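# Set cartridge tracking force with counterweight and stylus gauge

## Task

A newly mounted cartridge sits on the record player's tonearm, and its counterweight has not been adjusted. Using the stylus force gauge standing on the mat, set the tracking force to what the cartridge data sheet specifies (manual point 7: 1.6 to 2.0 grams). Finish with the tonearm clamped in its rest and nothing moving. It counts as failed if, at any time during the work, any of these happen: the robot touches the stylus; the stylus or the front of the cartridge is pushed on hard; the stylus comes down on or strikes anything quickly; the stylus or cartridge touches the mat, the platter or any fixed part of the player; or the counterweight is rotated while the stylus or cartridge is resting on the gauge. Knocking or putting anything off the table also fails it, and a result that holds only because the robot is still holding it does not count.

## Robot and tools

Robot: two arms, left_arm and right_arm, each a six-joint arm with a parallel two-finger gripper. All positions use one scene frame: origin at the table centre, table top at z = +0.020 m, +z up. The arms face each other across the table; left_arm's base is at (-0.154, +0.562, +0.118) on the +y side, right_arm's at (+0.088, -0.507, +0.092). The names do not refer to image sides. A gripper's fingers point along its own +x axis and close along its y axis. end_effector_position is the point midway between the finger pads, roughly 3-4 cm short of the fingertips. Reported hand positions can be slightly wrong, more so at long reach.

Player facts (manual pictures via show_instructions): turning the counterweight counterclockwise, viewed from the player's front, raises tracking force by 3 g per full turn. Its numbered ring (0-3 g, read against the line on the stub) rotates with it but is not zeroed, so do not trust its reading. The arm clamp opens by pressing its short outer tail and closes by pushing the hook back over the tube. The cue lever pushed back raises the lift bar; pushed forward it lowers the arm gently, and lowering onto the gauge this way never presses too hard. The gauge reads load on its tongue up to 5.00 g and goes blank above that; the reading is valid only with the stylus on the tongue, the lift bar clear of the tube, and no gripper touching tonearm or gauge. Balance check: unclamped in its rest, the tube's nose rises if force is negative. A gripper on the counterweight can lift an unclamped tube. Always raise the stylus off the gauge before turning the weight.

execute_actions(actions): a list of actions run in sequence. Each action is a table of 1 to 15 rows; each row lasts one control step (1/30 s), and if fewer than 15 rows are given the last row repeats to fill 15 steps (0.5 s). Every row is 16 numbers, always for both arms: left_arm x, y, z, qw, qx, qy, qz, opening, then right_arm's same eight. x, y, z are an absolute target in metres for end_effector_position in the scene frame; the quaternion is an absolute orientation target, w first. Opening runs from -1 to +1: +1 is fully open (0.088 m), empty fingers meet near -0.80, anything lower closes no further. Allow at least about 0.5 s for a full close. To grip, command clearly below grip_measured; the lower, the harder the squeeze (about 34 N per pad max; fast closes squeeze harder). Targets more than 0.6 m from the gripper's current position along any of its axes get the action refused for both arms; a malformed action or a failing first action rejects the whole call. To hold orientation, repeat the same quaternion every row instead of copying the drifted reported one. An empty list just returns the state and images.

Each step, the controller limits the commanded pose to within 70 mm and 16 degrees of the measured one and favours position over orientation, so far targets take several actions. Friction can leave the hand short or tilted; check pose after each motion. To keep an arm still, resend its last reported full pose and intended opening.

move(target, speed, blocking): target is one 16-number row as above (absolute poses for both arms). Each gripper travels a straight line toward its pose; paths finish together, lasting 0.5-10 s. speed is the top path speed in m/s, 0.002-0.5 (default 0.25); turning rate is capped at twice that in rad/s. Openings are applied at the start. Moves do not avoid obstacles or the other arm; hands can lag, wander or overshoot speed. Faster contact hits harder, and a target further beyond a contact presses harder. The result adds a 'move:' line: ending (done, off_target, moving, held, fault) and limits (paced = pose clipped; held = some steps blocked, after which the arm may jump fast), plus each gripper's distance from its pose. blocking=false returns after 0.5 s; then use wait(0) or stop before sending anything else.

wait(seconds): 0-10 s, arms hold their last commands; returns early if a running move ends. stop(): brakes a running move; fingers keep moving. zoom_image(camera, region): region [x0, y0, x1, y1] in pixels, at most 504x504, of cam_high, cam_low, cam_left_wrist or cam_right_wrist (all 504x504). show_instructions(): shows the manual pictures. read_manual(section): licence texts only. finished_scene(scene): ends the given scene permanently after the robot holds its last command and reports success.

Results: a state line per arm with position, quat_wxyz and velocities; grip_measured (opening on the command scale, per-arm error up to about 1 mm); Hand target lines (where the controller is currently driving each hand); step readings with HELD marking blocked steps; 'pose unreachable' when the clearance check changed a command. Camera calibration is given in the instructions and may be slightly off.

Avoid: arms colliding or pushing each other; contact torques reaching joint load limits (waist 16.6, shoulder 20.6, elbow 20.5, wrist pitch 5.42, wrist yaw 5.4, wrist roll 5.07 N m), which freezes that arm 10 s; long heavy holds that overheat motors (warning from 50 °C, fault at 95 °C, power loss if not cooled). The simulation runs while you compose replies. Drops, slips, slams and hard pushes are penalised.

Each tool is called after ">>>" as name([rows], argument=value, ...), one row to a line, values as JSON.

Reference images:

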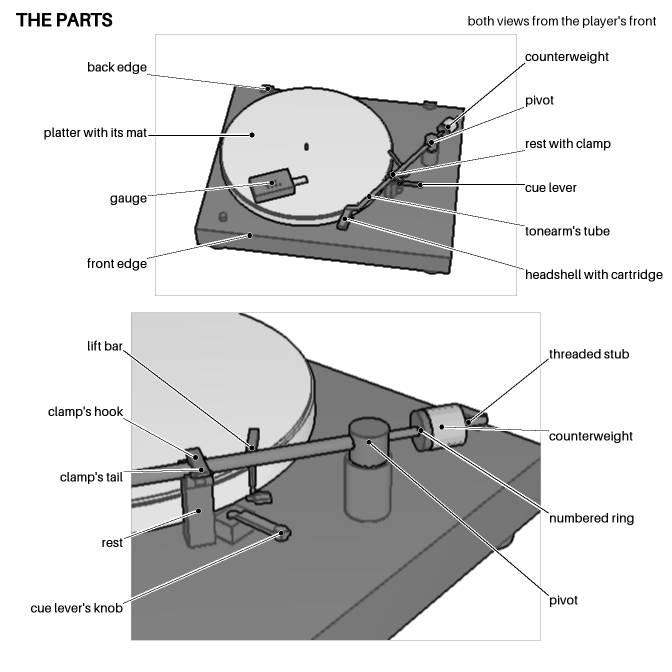

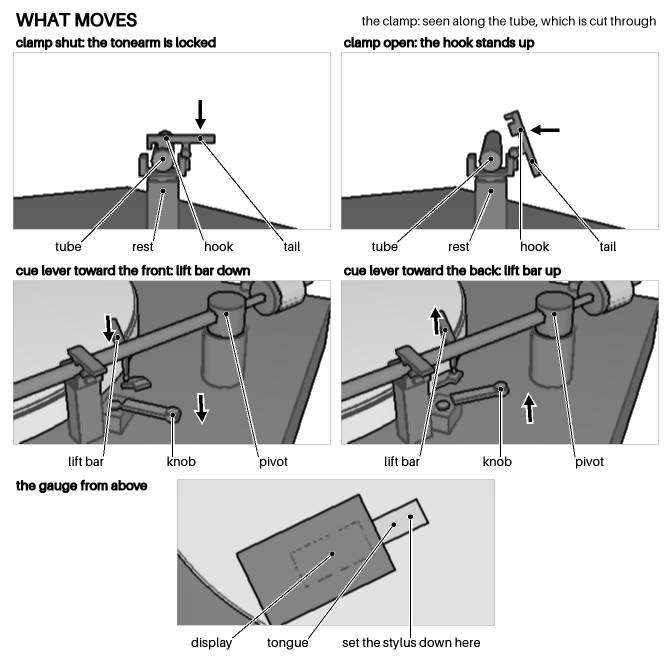

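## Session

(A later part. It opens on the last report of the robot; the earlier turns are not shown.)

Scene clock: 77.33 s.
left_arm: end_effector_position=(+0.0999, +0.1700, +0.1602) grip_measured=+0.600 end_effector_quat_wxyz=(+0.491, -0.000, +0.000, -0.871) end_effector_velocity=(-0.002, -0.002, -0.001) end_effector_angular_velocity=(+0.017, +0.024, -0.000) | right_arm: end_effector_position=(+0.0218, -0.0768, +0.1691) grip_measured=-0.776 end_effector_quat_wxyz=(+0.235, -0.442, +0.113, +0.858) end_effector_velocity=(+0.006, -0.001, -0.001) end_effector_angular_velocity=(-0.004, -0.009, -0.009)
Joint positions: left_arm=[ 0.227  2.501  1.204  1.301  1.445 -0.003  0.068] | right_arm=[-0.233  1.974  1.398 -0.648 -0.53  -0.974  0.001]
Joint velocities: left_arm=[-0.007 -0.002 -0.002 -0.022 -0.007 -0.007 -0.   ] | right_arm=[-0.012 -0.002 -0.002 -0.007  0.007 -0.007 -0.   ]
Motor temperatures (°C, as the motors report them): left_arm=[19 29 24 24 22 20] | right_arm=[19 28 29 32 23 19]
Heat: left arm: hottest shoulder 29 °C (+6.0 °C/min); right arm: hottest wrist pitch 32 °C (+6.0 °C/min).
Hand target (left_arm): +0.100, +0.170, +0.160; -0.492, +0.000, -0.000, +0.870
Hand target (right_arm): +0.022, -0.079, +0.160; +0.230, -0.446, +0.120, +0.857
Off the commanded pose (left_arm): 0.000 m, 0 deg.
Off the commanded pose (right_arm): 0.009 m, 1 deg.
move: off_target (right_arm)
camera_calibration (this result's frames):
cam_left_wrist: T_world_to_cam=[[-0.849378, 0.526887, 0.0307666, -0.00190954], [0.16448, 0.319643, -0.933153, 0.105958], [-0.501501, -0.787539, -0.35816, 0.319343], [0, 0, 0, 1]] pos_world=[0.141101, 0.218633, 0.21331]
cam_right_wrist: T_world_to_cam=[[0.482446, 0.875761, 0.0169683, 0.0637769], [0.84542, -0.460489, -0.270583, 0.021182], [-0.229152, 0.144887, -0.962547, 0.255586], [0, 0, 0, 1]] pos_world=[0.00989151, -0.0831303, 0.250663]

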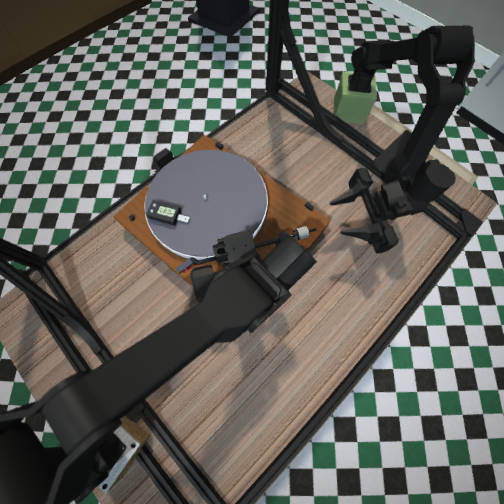

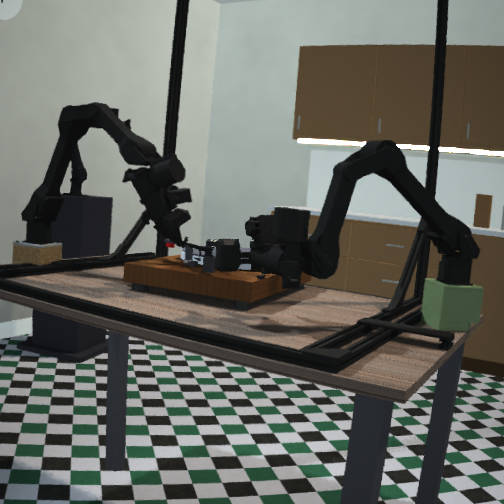

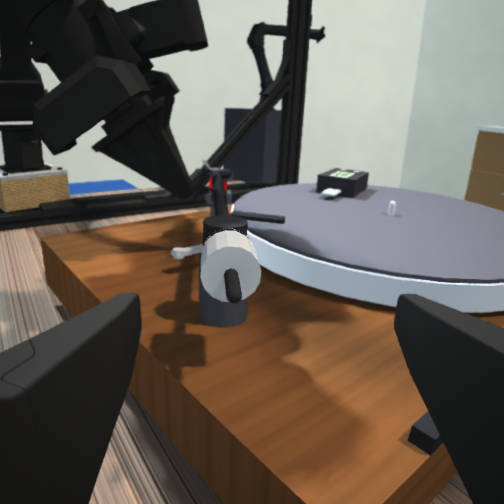

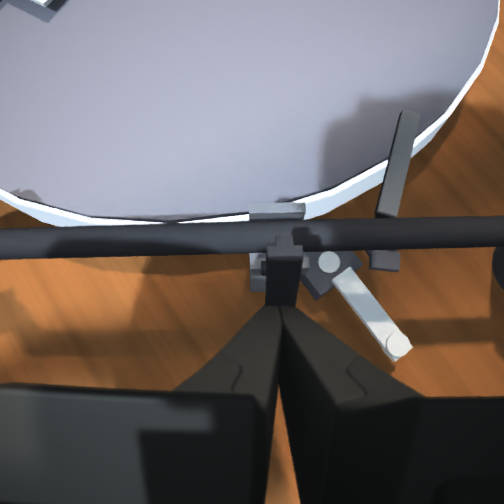

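Partly open; push inward more.

>>> move(target=[0.10,0.17,0.16,0.492,0,0,-0.870,0.6,0.011,-0.073,0.158,0.23,-0.446,0.12,0.857,-0.9], speed=0.01)

>>> zoom_image(camera="cam_left_wrist", region=[160, 130, 280, 250])

Scene clock: 83.53 s.
left_arm: end_effector_position=(+0.0999, +0.1700, +0.1601) grip_measured=+0.600 end_effector_quat_wxyz=(+0.491, -0.000, +0.000, -0.871) end_effector_velocity=(-0.003, +0.001, -0.001) end_effector_angular_velocity=(+0.011, +0.016, -0.010) | right_arm: end_effector_position=(+0.0195, -0.0768, +0.1676) grip_measured=-0.776 end_effector_quat_wxyz=(+0.238, -0.444, +0.119, +0.856) end_effector_velocity=(+0.000, -0.001, -0.000) end_effector_angular_velocity=(-0.004, +0.005, +0.006)
Joint positions: left_arm=[ 0.227  2.502  1.204  1.301  1.445 -0.003  0.068] | right_arm=[-0.224  1.976  1.398 -0.645 -0.519 -0.956  0.001]
Joint velocities: left_arm=[-0.002 -0.002 -0.007 -0.007  0.007 -0.007 -0.   ] | right_arm=[-0.002  0.002  0.002 -0.007 -0.007 -0.007 -0.   ]
Motor temperatures (°C, as the motors report them): left_arm=[19 30 24 24 22 20] | right_arm=[19 28 29 32 23 19]
Heat: left arm: hottest shoulder 30 °C (+7.1 °C/min); right arm: hottest wrist pitch 32 °C (+5.1 °C/min).
Hand target (left_arm): +0.100, +0.170, +0.160; -0.492, +0.000, +0.000, +0.870
Hand target (right_arm): +0.011, -0.074, +0.158; +0.230, -0.446, +0.120, +0.857
Off the commanded pose (left_arm): 0.000 m, 0 deg.
Off the commanded pose (right_arm): 0.013 m, 1 deg.
move: off_target (right_arm)
camera_calibration (this result's frames):
cam_left_wrist: T_world_to_cam=[[-0.849369, 0.52688, 0.0311454, -0.0019883], [0.164201, 0.319864, -0.933126, 0.105792], [-0.501608, -0.787455, -0.358197, 0.31929], [0, 0, 0, 1]] pos_world=[0.141098, 0.218635, 0.213148]
cam_right_wrist: T_world_to_cam=[[0.491288, 0.870923, 0.0113618, 0.0653149], [0.841931, -0.471511, -0.262353, 0.0205864], [-0.223132, 0.138456, -0.964905, 0.253391], [0, 0, 0, 1]] pos_world=[0.00711874, -0.0822611, 0.249157]

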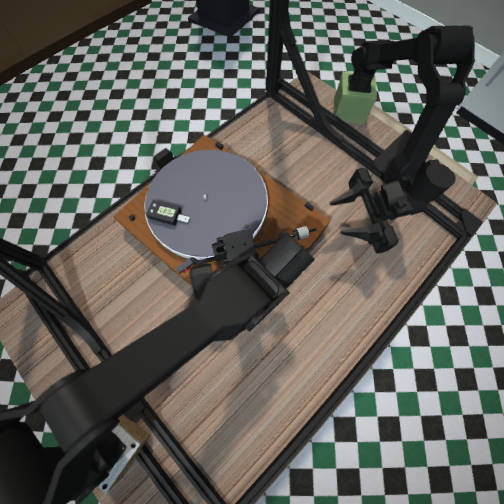

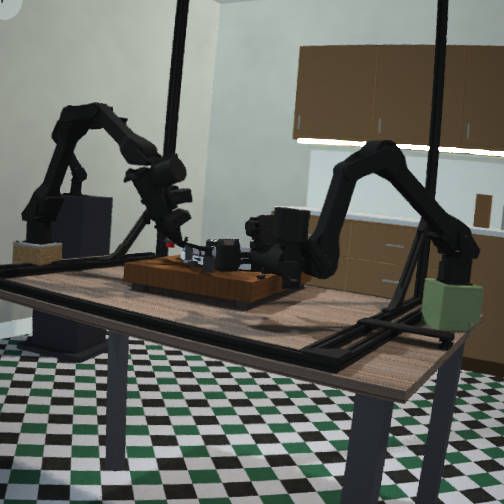

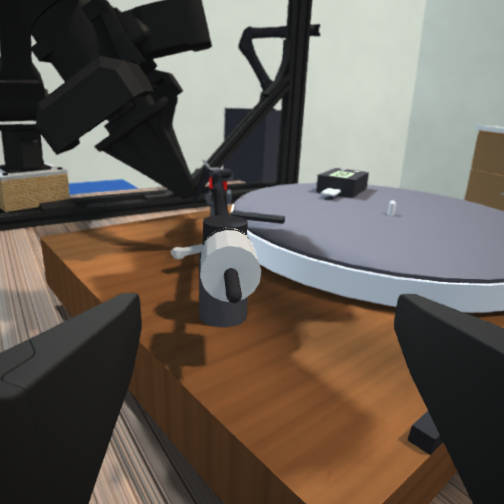

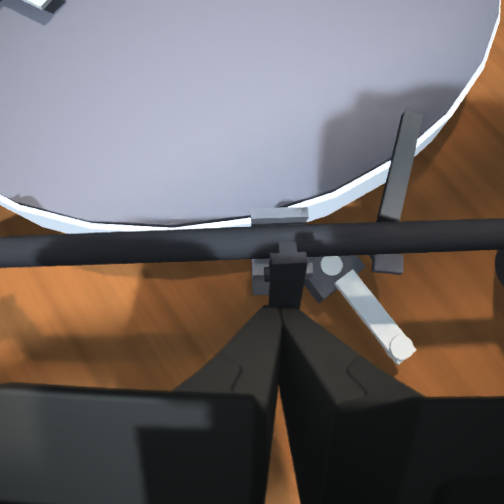

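Region (160, 130, 280, 250) of cam_left_wrist's 504x504 image, scaled by 4.200, with more detail than that image has.

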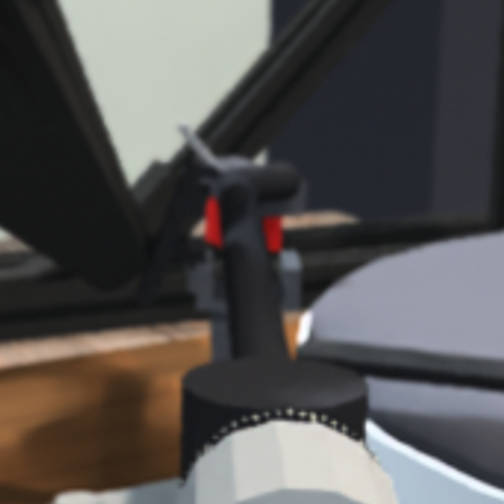

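>>> execute_actions([
  [[0.10,0.17,0.16,0.492,0,0,-0.870,0.6,0.012,-0.072,0.16,0.23,-0.446,0.12,0.857,-0.9]],
  [[0.10,0.17,0.16,0.492,0,0,-0.870,0.6,0.012,-0.072,0.16,0.23,-0.446,0.12,0.857,-0.9]],
])

>>> zoom_image(camera="cam_left_wrist", region=[160, 130, 280, 250])

>>> zoom_image(camera="cam_low", region=[130, 190, 270, 290])

Scene clock: 92.90 s.
left_arm: end_effector_position=(+0.0999, +0.1701, +0.1600) grip_measured=+0.600 end_effector_quat_wxyz=(+0.491, -0.000, +0.000, -0.871) end_effector_velocity=(-0.000, -0.001, -0.000) end_effector_angular_velocity=(+0.001, -0.001, +0.005) | right_arm: end_effector_position=(+0.0195, -0.0767, +0.1677) grip_measured=-0.776 end_effector_quat_wxyz=(+0.238, -0.445, +0.121, +0.855) end_effector_velocity=(+0.000, +0.002, +0.003) end_effector_angular_velocity=(+0.016, +0.005, +0.006)
Joint positions: left_arm=[ 0.227  2.502  1.204  1.301  1.445 -0.003  0.068] | right_arm=[-0.224  1.979  1.403 -0.651 -0.519 -0.954  0.001]
Joint velocities: left_arm=[-0.002 -0.002 -0.002 -0.007 -0.007  0.007 -0.   ] | right_arm=[-0.002 -0.002  0.002  0.007 -0.007 -0.007 -0.   ]
Motor temperatures (°C, as the motors report them): left_arm=[19 31 24 24 22 20] | right_arm=[19 28 30 33 23 19]
Heat: left arm: hottest shoulder 31 °C (+7.1 °C/min); right arm: hottest wrist pitch 33 °C (+6.1 °C/min).
Hand target (left_arm): +0.100, +0.170, +0.160; -0.492, +0.000, +0.000, +0.870
Hand target (right_arm): +0.012, -0.073, +0.160; +0.230, -0.446, +0.120, +0.857
Off the commanded pose (left_arm): 0.000 m, 0 deg.
Off the commanded pose (right_arm): 0.012 m, 1 deg.
Step readings (end_effector_position; steps 1 to 15: 1st action; 16 to 30: 2nd action):
0: left_arm (+0.0999, +0.1701, +0.1600) | right_arm (+0.0195, -0.0767, +0.1675)
1: left_arm (+0.0999, +0.1701, +0.1600) | right_arm (+0.0195, -0.0767, +0.1675)
2: left_arm (+0.0999, +0.1701, +0.1600) | right_arm (+0.0195, -0.0767, +0.1676)
4: left_arm (+0.0999, +0.1701, +0.1600) | right_arm (+0.0195, -0.0768, +0.1676)
8: left_arm (+0.0999, +0.1701, +0.1600) | right_arm (+0.0195, -0.0767, +0.1677)
15: left_arm (+0.0999, +0.1701, +0.1600) | right_arm (+0.0195, -0.0767, +0.1677)
16: left_arm (+0.0999, +0.1701, +0.1600) | right_arm (+0.0195, -0.0767, +0.1677)
17: left_arm (+0.0999, +0.1701, +0.1600) | right_arm (+0.0195, -0.0767, +0.1677)
19: left_arm (+0.0999, +0.1701, +0.1600) | right_arm (+0.0195, -0.0767, +0.1677)
23: left_arm (+0.0999, +0.1701, +0.1600) | right_arm (+0.0195, -0.0767, +0.1677)
30: end_effector_position above
camera_calibration (this result's frames):
cam_left_wrist: T_world_to_cam=[[-0.84937, 0.526878, 0.0311429, -0.00206824], [0.164227, 0.319901, -0.933109, 0.1057], [-0.501598, -0.78744, -0.358242, 0.319273], [0, 0, 0, 1]] pos_world=[0.141031, 0.218685, 0.213071]
cam_right_wrist: T_world_to_cam=[[0.492487, 0.870286, 0.00764413, 0.065712], [0.841243, -0.473764, -0.260495, 0.0201772], [-0.223083, 0.134721, -0.965445, 0.253319], [0, 0, 0, 1]] pos_world=[0.00717509, -0.0817564, 0.24932]

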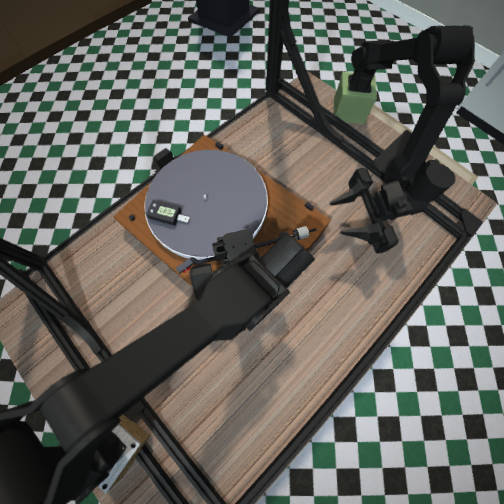

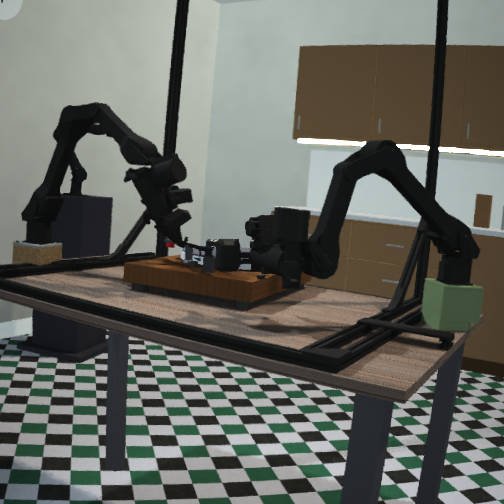

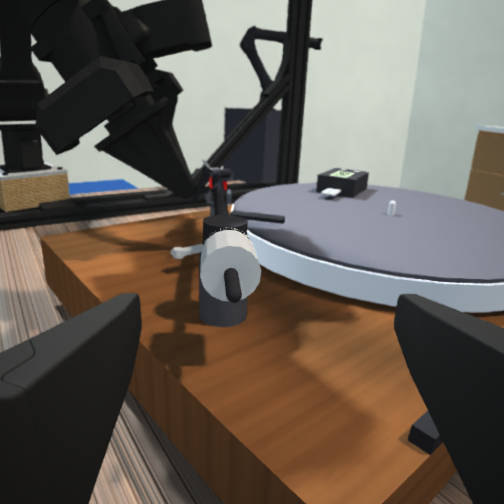

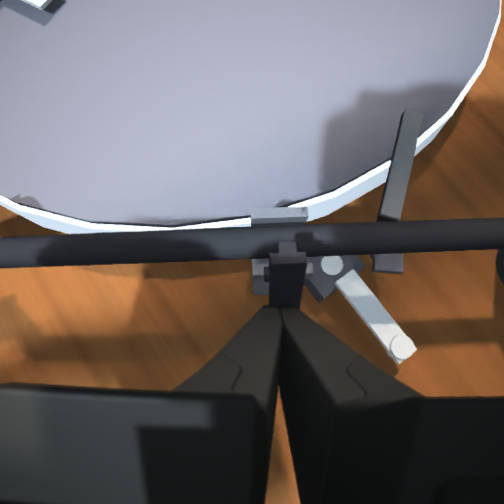

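Region (160, 130, 280, 250) of cam_left_wrist's 504x504 image, scaled by 4.200, with more detail than that image has.

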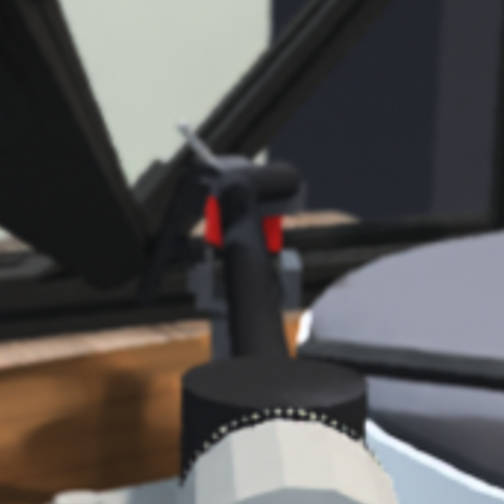

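Region (130, 190, 270, 290) of cam_low's 504x504 image, scaled by 3.600, with more detail than that image has; it fills the top 360 rows of this view, and the rest is white.

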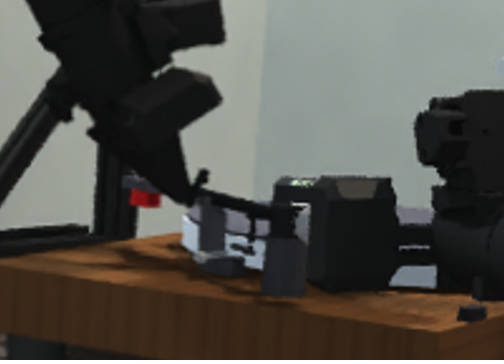

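>>> move(target=[0.10,0.17,0.16,0.492,0,0,-0.870,0.6,0.045,-0.068,0.16,0.23,-0.446,0.12,0.857,-0.9], speed=0.05)

>>> move(target=[0.10,0.17,0.16,0.492,0,0,-0.870,0.6,0.041,-0.068,0.128,0.23,-0.446,0.12,0.857,-0.9], speed=0.05)

>>> zoom_image(camera="cam_low", region=[130, 190, 270, 290])

Scene clock: 100.73 s.
left_arm: end_effector_position=(+0.0999, +0.1701, +0.1600) grip_measured=+0.600 end_effector_quat_wxyz=(+0.491, -0.000, +0.000, -0.871) end_effector_velocity=(+0.002, -0.000, +0.001) end_effector_angular_velocity=(+0.013, +0.021, +0.010) | right_arm: end_effector_position=(+0.0441, -0.0700, +0.1633) grip_measured=-0.776 end_effector_quat_wxyz=(+0.233, -0.446, +0.118, +0.856) end_effector_velocity=(-0.002, +0.001, +0.005) end_effector_angular_velocity=(+0.019, -0.000, +0.023)
Joint positions: left_arm=[ 0.227  2.502  1.204  1.3    1.445 -0.003  0.068] | right_arm=[-0.287  2.024  1.454 -0.7   -0.54  -1.037  0.001]
Joint velocities: left_arm=[ 0.002 -0.002  0.002 -0.007 -0.007 -0.022 -0.   ] | right_arm=[ 0.002 -0.007  0.007 -0.007 -0.007 -0.022 -0.   ]
Motor temperatures (°C, as the motors report them): left_arm=[19 32 23 24 22 20] | right_arm=[19 28 31 33 23 19]
Heat: left arm: hottest shoulder 32 °C (+7.1 °C/min); right arm: hottest wrist pitch 33 °C (+5.0 °C/min).
Hand target (left_arm): +0.100, +0.170, +0.160; -0.492, +0.000, -0.000, +0.870
Hand target (right_arm): +0.045, -0.068, +0.160; +0.230, -0.446, +0.120, +0.857
Off the commanded pose (left_arm): 0.000 m, 0 deg.
Off the commanded pose (right_arm): 0.004 m, 0 deg.
move: done
camera_calibration (this result's frames):
cam_left_wrist: T_world_to_cam=[[-0.849361, 0.526871, 0.0315216, -0.00212741], [0.163948, 0.320122, -0.933082, 0.105655], [-0.501705, -0.787356, -0.358279, 0.319263], [0, 0, 0, 1]] pos_world=[0.141047, 0.218672, 0.213037]
cam_right_wrist: T_world_to_cam=[[0.482257, 0.875989, 0.0084444, 0.0485318], [0.847253, -0.463944, -0.258685, 0.00159729], [-0.222688, 0.131907, -0.965925, 0.253551], [0, 0, 0, 1]] pos_world=[0.0317046, -0.0752175, 0.244915]

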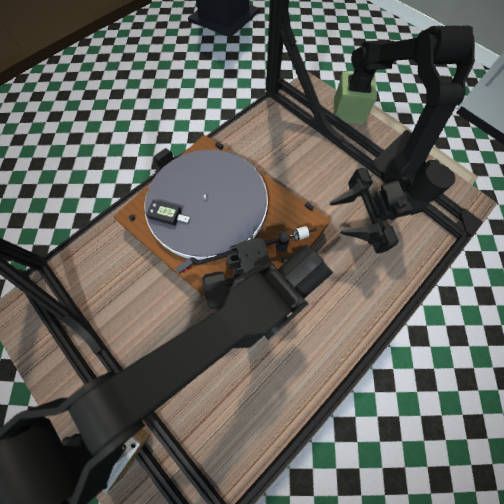

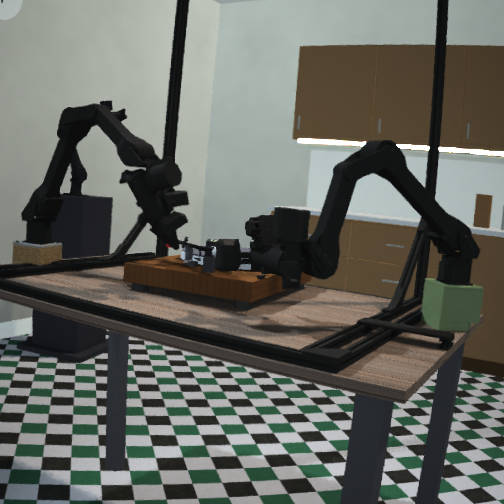

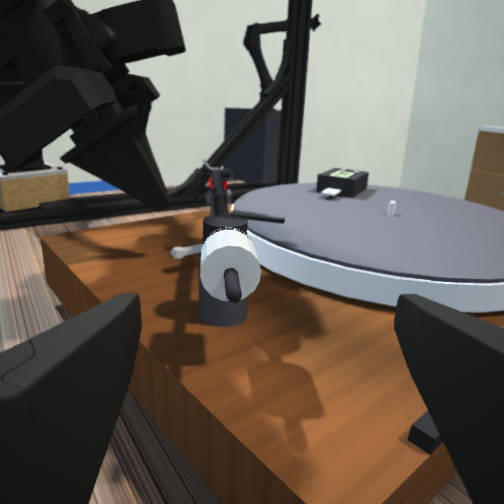

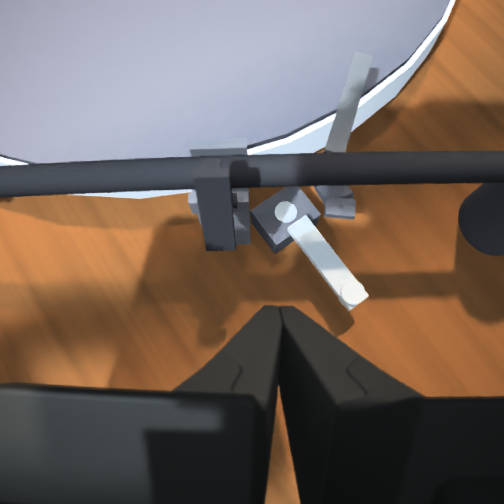

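Scene clock: 101.77 s.
left_arm: end_effector_position=(+0.0999, +0.1701, +0.1600) grip_measured=+0.600 end_effector_quat_wxyz=(+0.491, -0.000, +0.000, -0.871) end_effector_velocity=(-0.000, -0.001, +0.001) end_effector_angular_velocity=(-0.008, -0.012, +0.005) | right_arm: end_effector_position=(+0.0429, -0.0651, +0.1372) grip_measured=-0.776 end_effector_quat_wxyz=(+0.235, -0.445, +0.109, +0.857) end_effector_velocity=(-0.004, +0.003, +0.003) end_effector_angular_velocity=(+0.027, +0.017, +0.015)
Joint positions: left_arm=[ 0.227  2.502  1.204  1.3    1.445 -0.003  0.068] | right_arm=[-0.284  2.068  1.405 -0.588 -0.54  -1.036  0.001]
Joint velocities: left_arm=[-0.002 -0.002 -0.002  0.007 -0.007  0.007  0.   ] | right_arm=[ 0.002 -0.002 -0.002  0.022 -0.022 -0.007 -0.   ]
Motor temperatures (°C, as the motors report them): left_arm=[19 32 23 24 22 20] | right_arm=[19 28 30 33 23 19]
Heat: left arm: hottest shoulder 32 °C (+7.1 °C/min); right arm: hottest wrist pitch 33 °C (+5.0 °C/min).
Hand target (left_arm): +0.100, +0.170, +0.160; -0.492, +0.000, +0.000, +0.870
Hand target (right_arm): +0.041, -0.068, +0.128; +0.230, -0.446, +0.120, +0.857
Off the commanded pose (left_arm): 0.000 m, 0 deg.
Off the commanded pose (right_arm): 0.010 m, 1 deg.
move: off_target (right_arm)
camera_calibration (this result's frames):
cam_left_wrist: T_world_to_cam=[[-0.849361, 0.526871, 0.0315216, -0.00212741], [0.163948, 0.320122, -0.933082, 0.105655], [-0.501705, -0.787356, -0.358279, 0.319263], [0, 0, 0, 1]] pos_world=[0.141047, 0.218672, 0.213037]
cam_right_wrist: T_world_to_cam=[[0.47944, 0.877218, 0.0250118, 0.042953], [0.849026, -0.456444, -0.266109, -0.00031923], [-0.222019, 0.148819, -0.963618, 0.228161], [0, 0, 0, 1]] pos_world=[0.0303337, -0.0717795, 0.218701]

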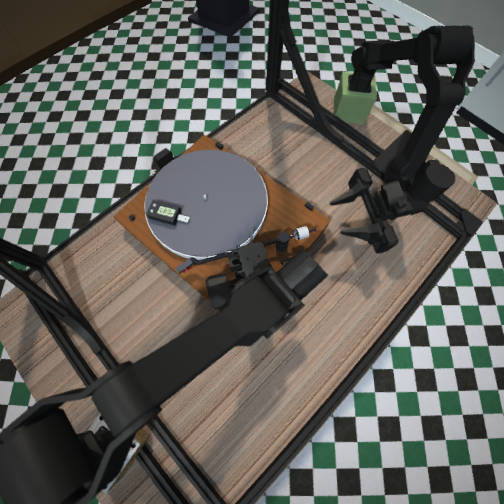

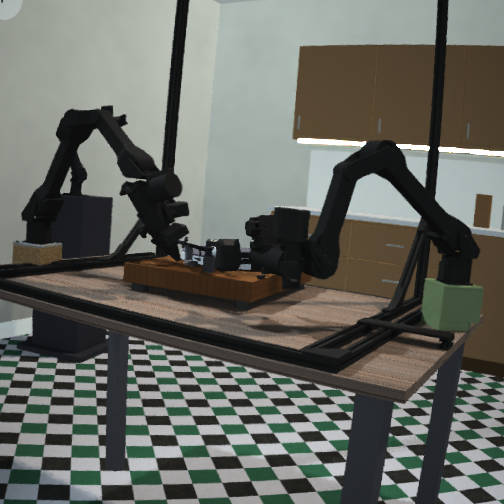

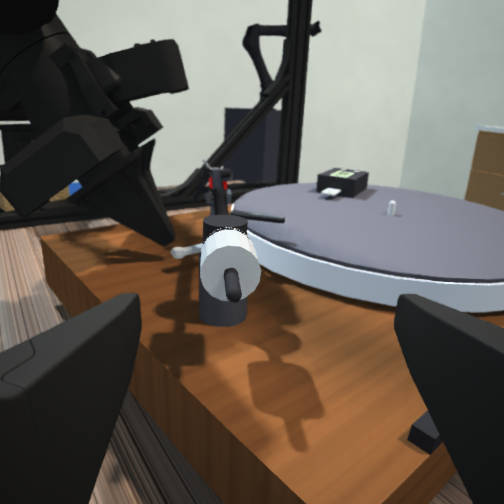

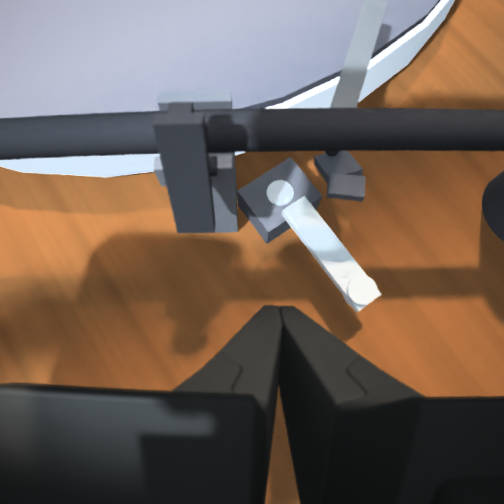

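Region (130, 190, 270, 290) of cam_low's 504x504 image, scaled by 3.600, with more detail than that image has; it fills the top 360 rows of this view, and the rest is white.

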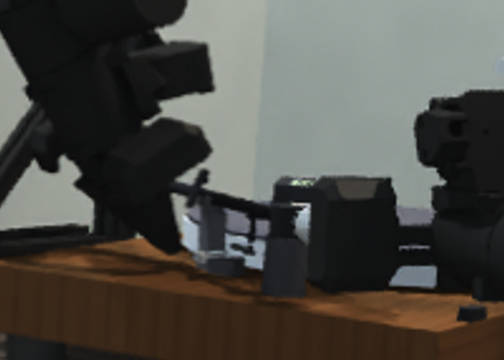

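>>> move(target=[0.10,0.17,0.16,0.492,0,0,-0.870,0.6,0.038,-0.03,0.129,0.23,-0.446,0.12,0.857,-0.9], speed=0.02)

>>> zoom_image(camera="cam_low", region=[130, 190, 270, 290])

Scene clock: 107.80 s.
left_arm: end_effector_position=(+0.0998, +0.1701, +0.1597) grip_measured=+0.600 end_effector_quat_wxyz=(+0.491, -0.001, +0.001, -0.871) end_effector_velocity=(+0.002, -0.002, -0.000) end_effector_angular_velocity=(+0.008, +0.012, +0.020) | right_arm: end_effector_position=(+0.0391, -0.0317, +0.1337) grip_measured=-0.776 end_effector_quat_wxyz=(+0.232, -0.444, +0.115, +0.858) end_effector_velocity=(-0.002, -0.002, -0.001) end_effector_angular_velocity=(-0.007, +0.019, +0.010)
Joint positions: left_arm=[ 0.227  2.502  1.203  1.3    1.444 -0.003  0.068] | right_arm=[-0.271  2.197  1.598 -0.657 -0.54  -1.022  0.001]
Joint velocities: left_arm=[-0.002 -0.002 -0.002 -0.007 -0.022 -0.007  0.   ] | right_arm=[-0.002  0.002 -0.002 -0.007 -0.022 -0.007 -0.   ]
Motor temperatures (°C, as the motors report them): left_arm=[19 32 23 24 22 20] | right_arm=[19 28 30 32 23 19]
Heat: left arm: hottest shoulder 32 °C (+7.1 °C/min); right arm: hottest wrist pitch 32 °C (+4.0 °C/min).
Hand target (left_arm): +0.100, +0.170, +0.160; -0.492, +0.000, -0.000, +0.870
Hand target (right_arm): +0.038, -0.030, +0.129; +0.230, -0.446, +0.120, +0.857
Off the commanded pose (left_arm): 0.000 m, 0 deg.
Off the commanded pose (right_arm): 0.005 m, 1 deg.
move: done
camera_calibration (this result's frames):
cam_left_wrist: T_world_to_cam=[[-0.849542, 0.526532, 0.0322792, -0.00221435], [0.163268, 0.320627, -0.933029, 0.105397], [-0.501619, -0.787377, -0.358352, 0.319195], [0, 0, 0, 1]] pos_world=[0.141025, 0.2187, 0.212794]
cam_right_wrist: T_world_to_cam=[[0.478233, 0.878151, 0.0119897, 0.0173886], [0.848479, -0.458464, -0.264374, 0.0168365], [-0.226663, 0.136605, -0.964346, 0.21885], [0, 0, 0, 1]] pos_world=[0.0270041, -0.0374469, 0.21529]

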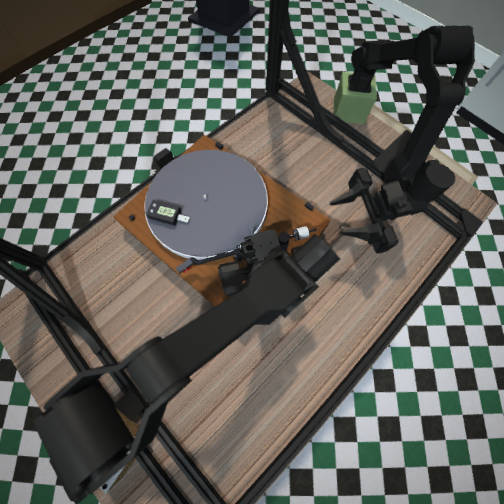

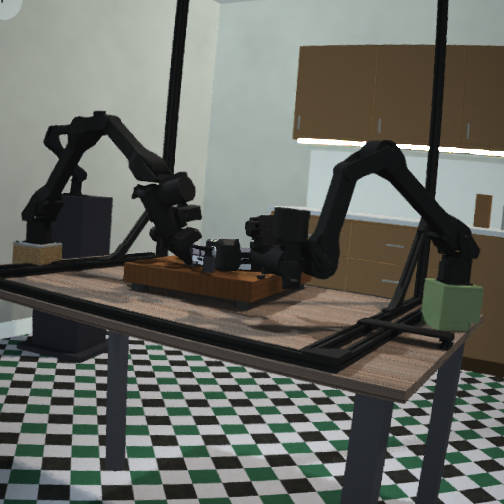

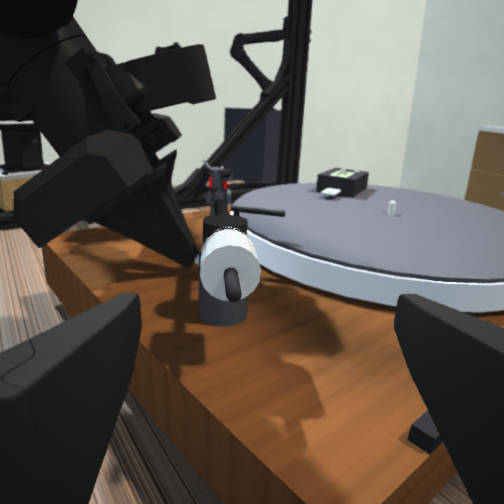

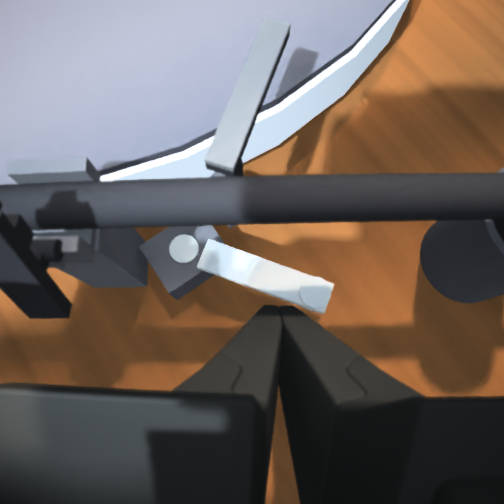

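Region (130, 190, 270, 290) of cam_low's 504x504 image, scaled by 3.600, with more detail than that image has; it fills the top 360 rows of this view, and the rest is white.

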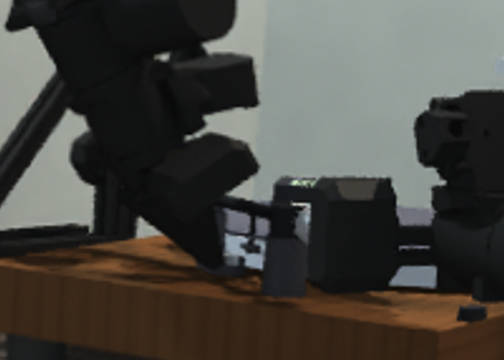

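>>> move(target=[0.10,0.17,0.16,0.492,0,0,-0.870,0.6,0.032,-0.02,0.131,0.23,-0.446,0.12,0.857,-0.9], speed=0.015)

Scene clock: 115.87 s.
left_arm: end_effector_position=(+0.0998, +0.1701, +0.1597) grip_measured=+0.600 end_effector_quat_wxyz=(+0.491, -0.000, +0.001, -0.871) end_effector_velocity=(-0.002, +0.003, -0.000) end_effector_angular_velocity=(+0.016, +0.025, -0.020) | right_arm: end_effector_position=(+0.0367, -0.0264, +0.1379) grip_measured=-0.776 end_effector_quat_wxyz=(+0.231, -0.444, +0.122, +0.857) end_effector_velocity=(+0.002, +0.001, +0.002) end_effector_angular_velocity=(-0.002, -0.005, -0.011)
Joint positions: left_arm=[ 0.227  2.502  1.203  1.3    1.444 -0.003  0.068] | right_arm=[-0.264  2.216  1.65  -0.696 -0.538 -1.007  0.001]
Joint velocities: left_arm=[ 0.002 -0.002 -0.002 -0.007  0.022 -0.022  0.   ] | right_arm=[-0.002 -0.002  0.007 -0.007  0.007  0.007 -0.   ]
Motor temperatures (°C, as the motors report them): left_arm=[19 33 23 25 22 20] | right_arm=[19 30 31 31 23 19]
Heat: left arm: hottest shoulder 33 °C (+8.1 °C/min); right arm: hottest elbow 31 °C (+3.0 °C/min).
Hand target (left_arm): +0.100, +0.170, +0.160; -0.492, -0.000, +0.000, +0.870
Hand target (right_arm): +0.032, -0.020, +0.131; +0.230, -0.446, +0.120, +0.857
Off the commanded pose (left_arm): 0.000 m, 0 deg.
Off the commanded pose (right_arm): 0.010 m, 0 deg.
move: off_target (right_arm)
camera_calibration (this result's frames):
cam_left_wrist: T_world_to_cam=[[-0.849553, 0.526538, 0.0318979, -0.00215347], [0.163572, 0.320442, -0.933038, 0.1054], [-0.501502, -0.787448, -0.35836, 0.319197], [0, 0, 0, 1]] pos_world=[0.141008, 0.21871, 0.212798]
cam_right_wrist: T_world_to_cam=[[0.484101, 0.875011, -0.00137961, 0.0153712], [0.8447, -0.467742, -0.260192, 0.0218231], [-0.228316, 0.124794, -0.965556, 0.2215], [0, 0, 0, 1]] pos_world=[0.0246969, -0.0308843, 0.21957]

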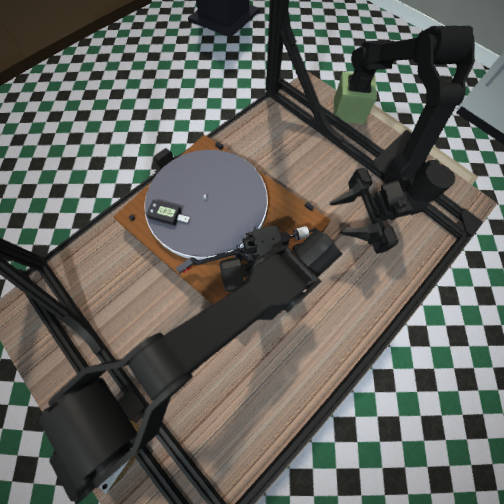

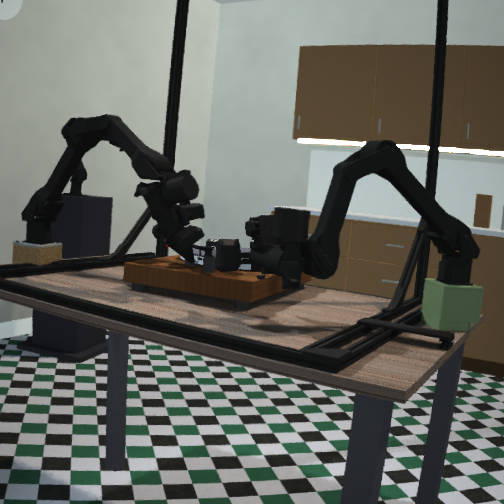

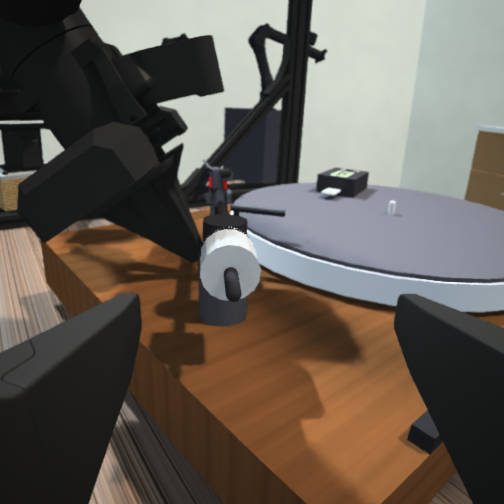

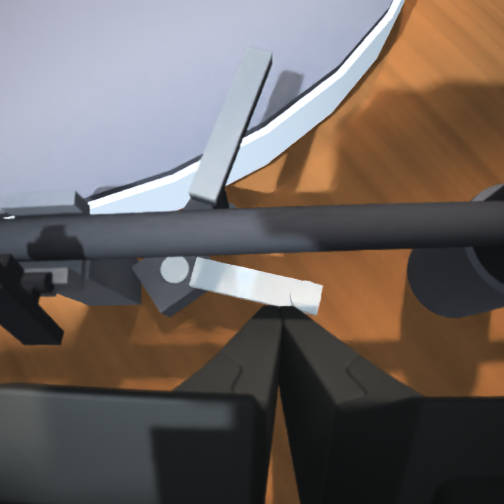

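>>> move(target=[0.10,0.17,0.16,0.492,0,0,-0.870,0.6,0.05,-0.09,0.155,0.23,-0.446,0.12,0.857,-0.9], speed=0.08)

>>> move(target=[0.10,0.17,0.16,0.492,0,0,-0.870,0.6,0.0,-0.112,0.155,0.23,-0.446,0.12,0.857,-0.9], speed=0.05)

>>> zoom_image(camera="cam_low", region=[140, 210, 240, 280])

>>> zoom_image(camera="cam_left_wrist", region=[160, 130, 300, 250])

Scene clock: 126.67 s.
left_arm: end_effector_position=(+0.0998, +0.1701, +0.1596) grip_measured=+0.600 end_effector_quat_wxyz=(+0.491, -0.000, +0.001, -0.871) end_effector_velocity=(-0.001, -0.001, +0.003) end_effector_angular_velocity=(+0.010, +0.017, -0.010) | right_arm: end_effector_position=(+0.0494, -0.0883, +0.1512) grip_measured=-0.776 end_effector_quat_wxyz=(+0.228, -0.448, +0.126, +0.856) end_effector_velocity=(-0.000, -0.004, -0.000) end_effector_angular_velocity=(-0.008, +0.006, +0.006)
Joint positions: left_arm=[ 0.227  2.503  1.203  1.3    1.444 -0.003  0.068] | right_arm=[-0.305  1.99   1.359 -0.668 -0.546 -1.058  0.001]
Joint velocities: left_arm=[-0.002 -0.007  0.002 -0.007  0.007 -0.022 -0.   ] | right_arm=[-0.002 -0.007 -0.012 -0.007 -0.007 -0.007 -0.   ]
Motor temperatures (°C, as the motors report them): left_arm=[19 34 23 25 22 20] | right_arm=[19 30 32 32 23 19]
Heat: left arm: hottest shoulder 34 °C (+7.0 °C/min); right arm: hottest elbow 32 °C (-2.0 °C/min).
Hand target (left_arm): +0.100, +0.170, +0.160; -0.492, +0.000, -0.000, +0.870
Hand target (right_arm): +0.050, -0.090, +0.155; +0.230, -0.446, +0.120, +0.857
Off the commanded pose (left_arm): 0.000 m, 0 deg.
Off the commanded pose (right_arm): 0.004 m, 1 deg.
move: done
camera_calibration (this result's frames):
cam_left_wrist: T_world_to_cam=[[-0.849543, 0.52653, 0.0322767, -0.00223204], [0.163293, 0.320664, -0.933011, 0.105234], [-0.501609, -0.787363, -0.358396, 0.319144], [0, 0, 0, 1]] pos_world=[0.141005, 0.218713, 0.212636]
cam_right_wrist: T_world_to_cam=[[0.480938, 0.876715, -0.00829076, 0.0647478], [0.847571, -0.467329, -0.251451, -0.0158167], [-0.224325, 0.113905, -0.967835, 0.24419], [0, 0, 0, 1]] pos_world=[0.037044, -0.0919715, 0.232895]

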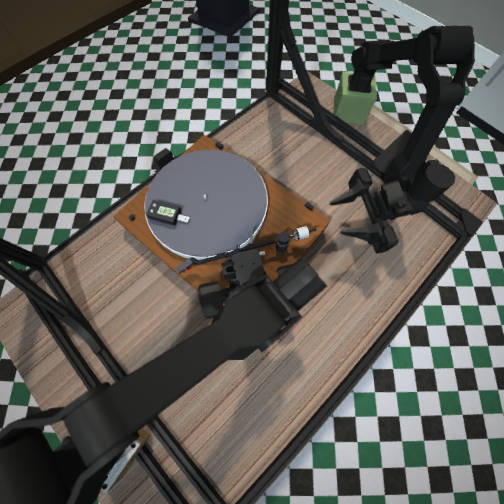

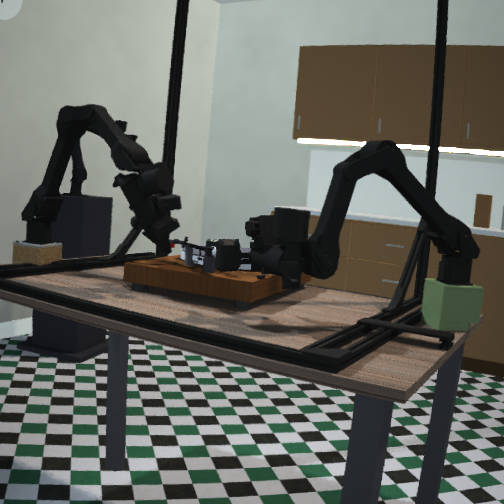

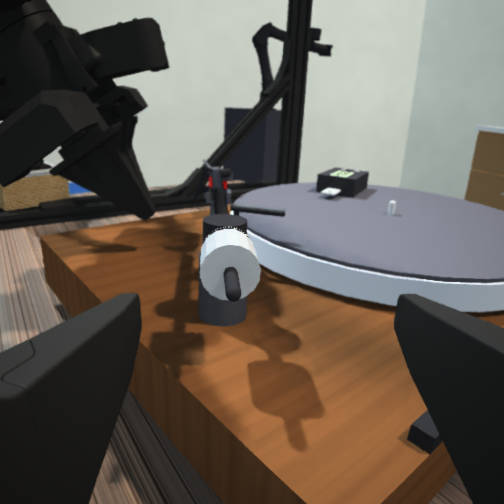

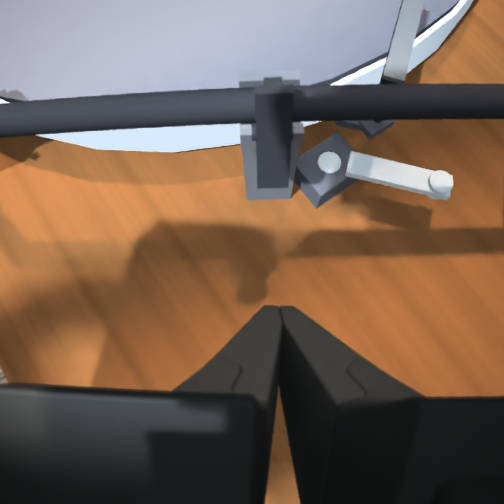

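Scene clock: 128.10 s.
left_arm: end_effector_position=(+0.0998, +0.1701, +0.1596) grip_measured=+0.600 end_effector_quat_wxyz=(+0.491, -0.000, +0.001, -0.871) end_effector_velocity=(+0.002, -0.002, -0.000) end_effector_angular_velocity=(+0.008, +0.012, +0.020) | right_arm: end_effector_position=(+0.0009, -0.1099, +0.1525) grip_measured=-0.776 end_effector_quat_wxyz=(+0.228, -0.446, +0.122, +0.857) end_effector_velocity=(+0.000, -0.002, +0.000) end_effector_angular_velocity=(+0.006, +0.005, +0.006)
Joint positions: left_arm=[ 0.227  2.503  1.203  1.3    1.444 -0.003  0.068] | right_arm=[-0.176  1.892  1.216 -0.545 -0.51  -0.919  0.001]
Joint velocities: left_arm=[-0.002 -0.002 -0.002 -0.007 -0.022 -0.007 -0.   ] | right_arm=[-0.002 -0.007 -0.012  0.007 -0.007 -0.007 -0.   ]
Motor temperatures (°C, as the motors report them): left_arm=[19 34 23 25 22 20] | right_arm=[19 31 32 31 23 19]
Heat: left arm: hottest shoulder 34 °C (+7.1 °C/min); right arm: hottest elbow 32 °C (-2.0 °C/min).
Hand target (left_arm): +0.100, +0.170, +0.160; -0.492, +0.000, +0.000, +0.870
Hand target (right_arm): +0.000, -0.112, +0.155; +0.230, -0.446, +0.120, +0.857
Off the commanded pose (left_arm): 0.000 m, 0 deg.
Off the commanded pose (right_arm): 0.003 m, 0 deg.
move: done
camera_calibration (this result's frames):
cam_left_wrist: T_world_to_cam=[[-0.849543, 0.52653, 0.0322767, -0.00223204], [0.163293, 0.320664, -0.933011, 0.105234], [-0.501609, -0.787363, -0.358396, 0.319144], [0, 0, 0, 1]] pos_world=[0.141005, 0.218713, 0.212636]
cam_right_wrist: T_world_to_cam=[[0.477748, 0.878492, -0.00296156, 0.106479], [0.848521, -0.462318, -0.257437, 0.0169193], [-0.227525, 0.120477, -0.966291, 0.237509], [0, 0, 0, 1]] pos_world=[-0.0111874, -0.114333, 0.234173]

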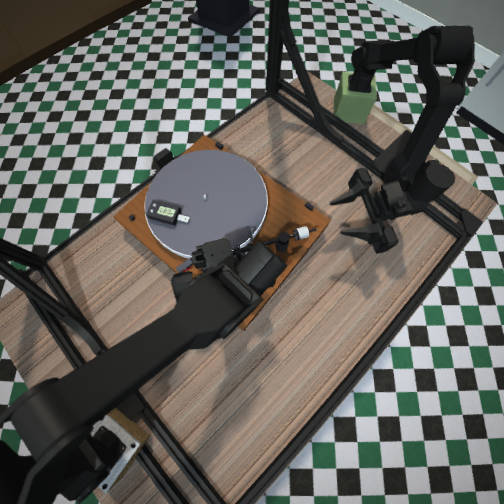

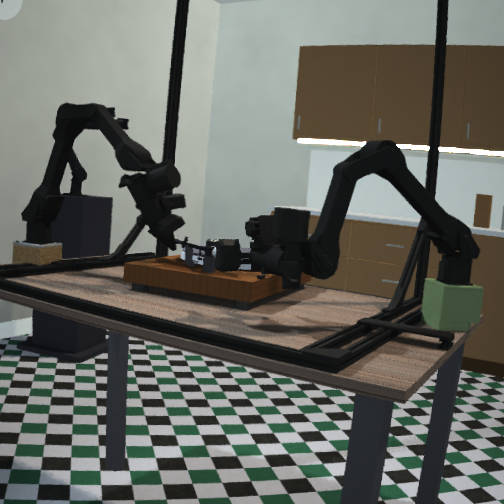

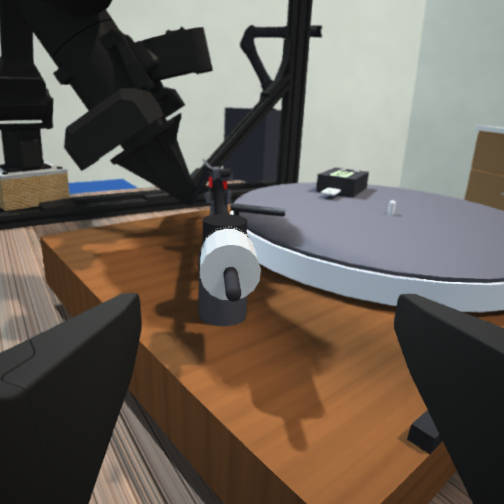

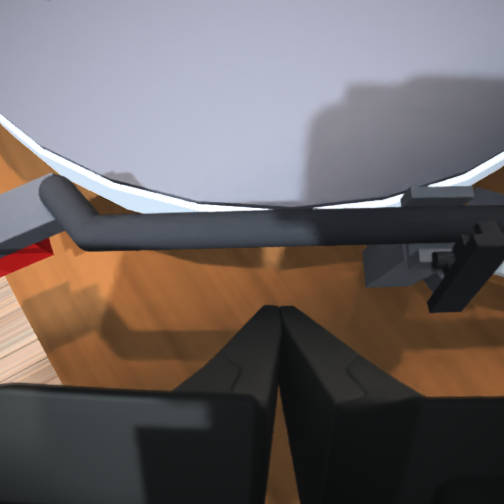

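Region (140, 210, 240, 280) of cam_low's 504x504 image, scaled by 5.040, with more detail than that image has; it fills the top 353 rows of this view, and the rest is white.

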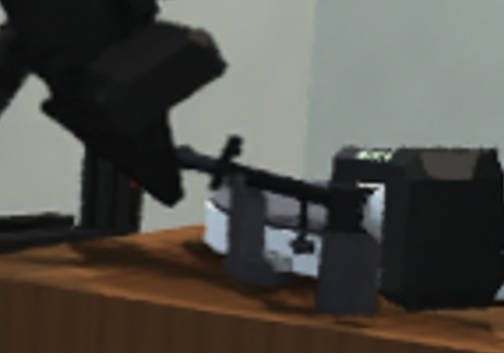

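Region (160, 130, 300, 250) of cam_left_wrist's 504x504 image, scaled by 3.600, with more detail than that image has; it fills the top 432 rows of this view, and the rest is white.

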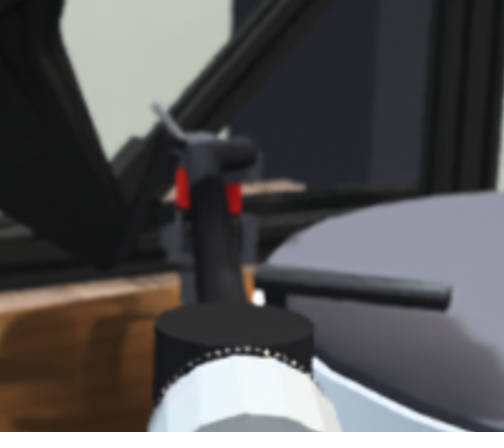

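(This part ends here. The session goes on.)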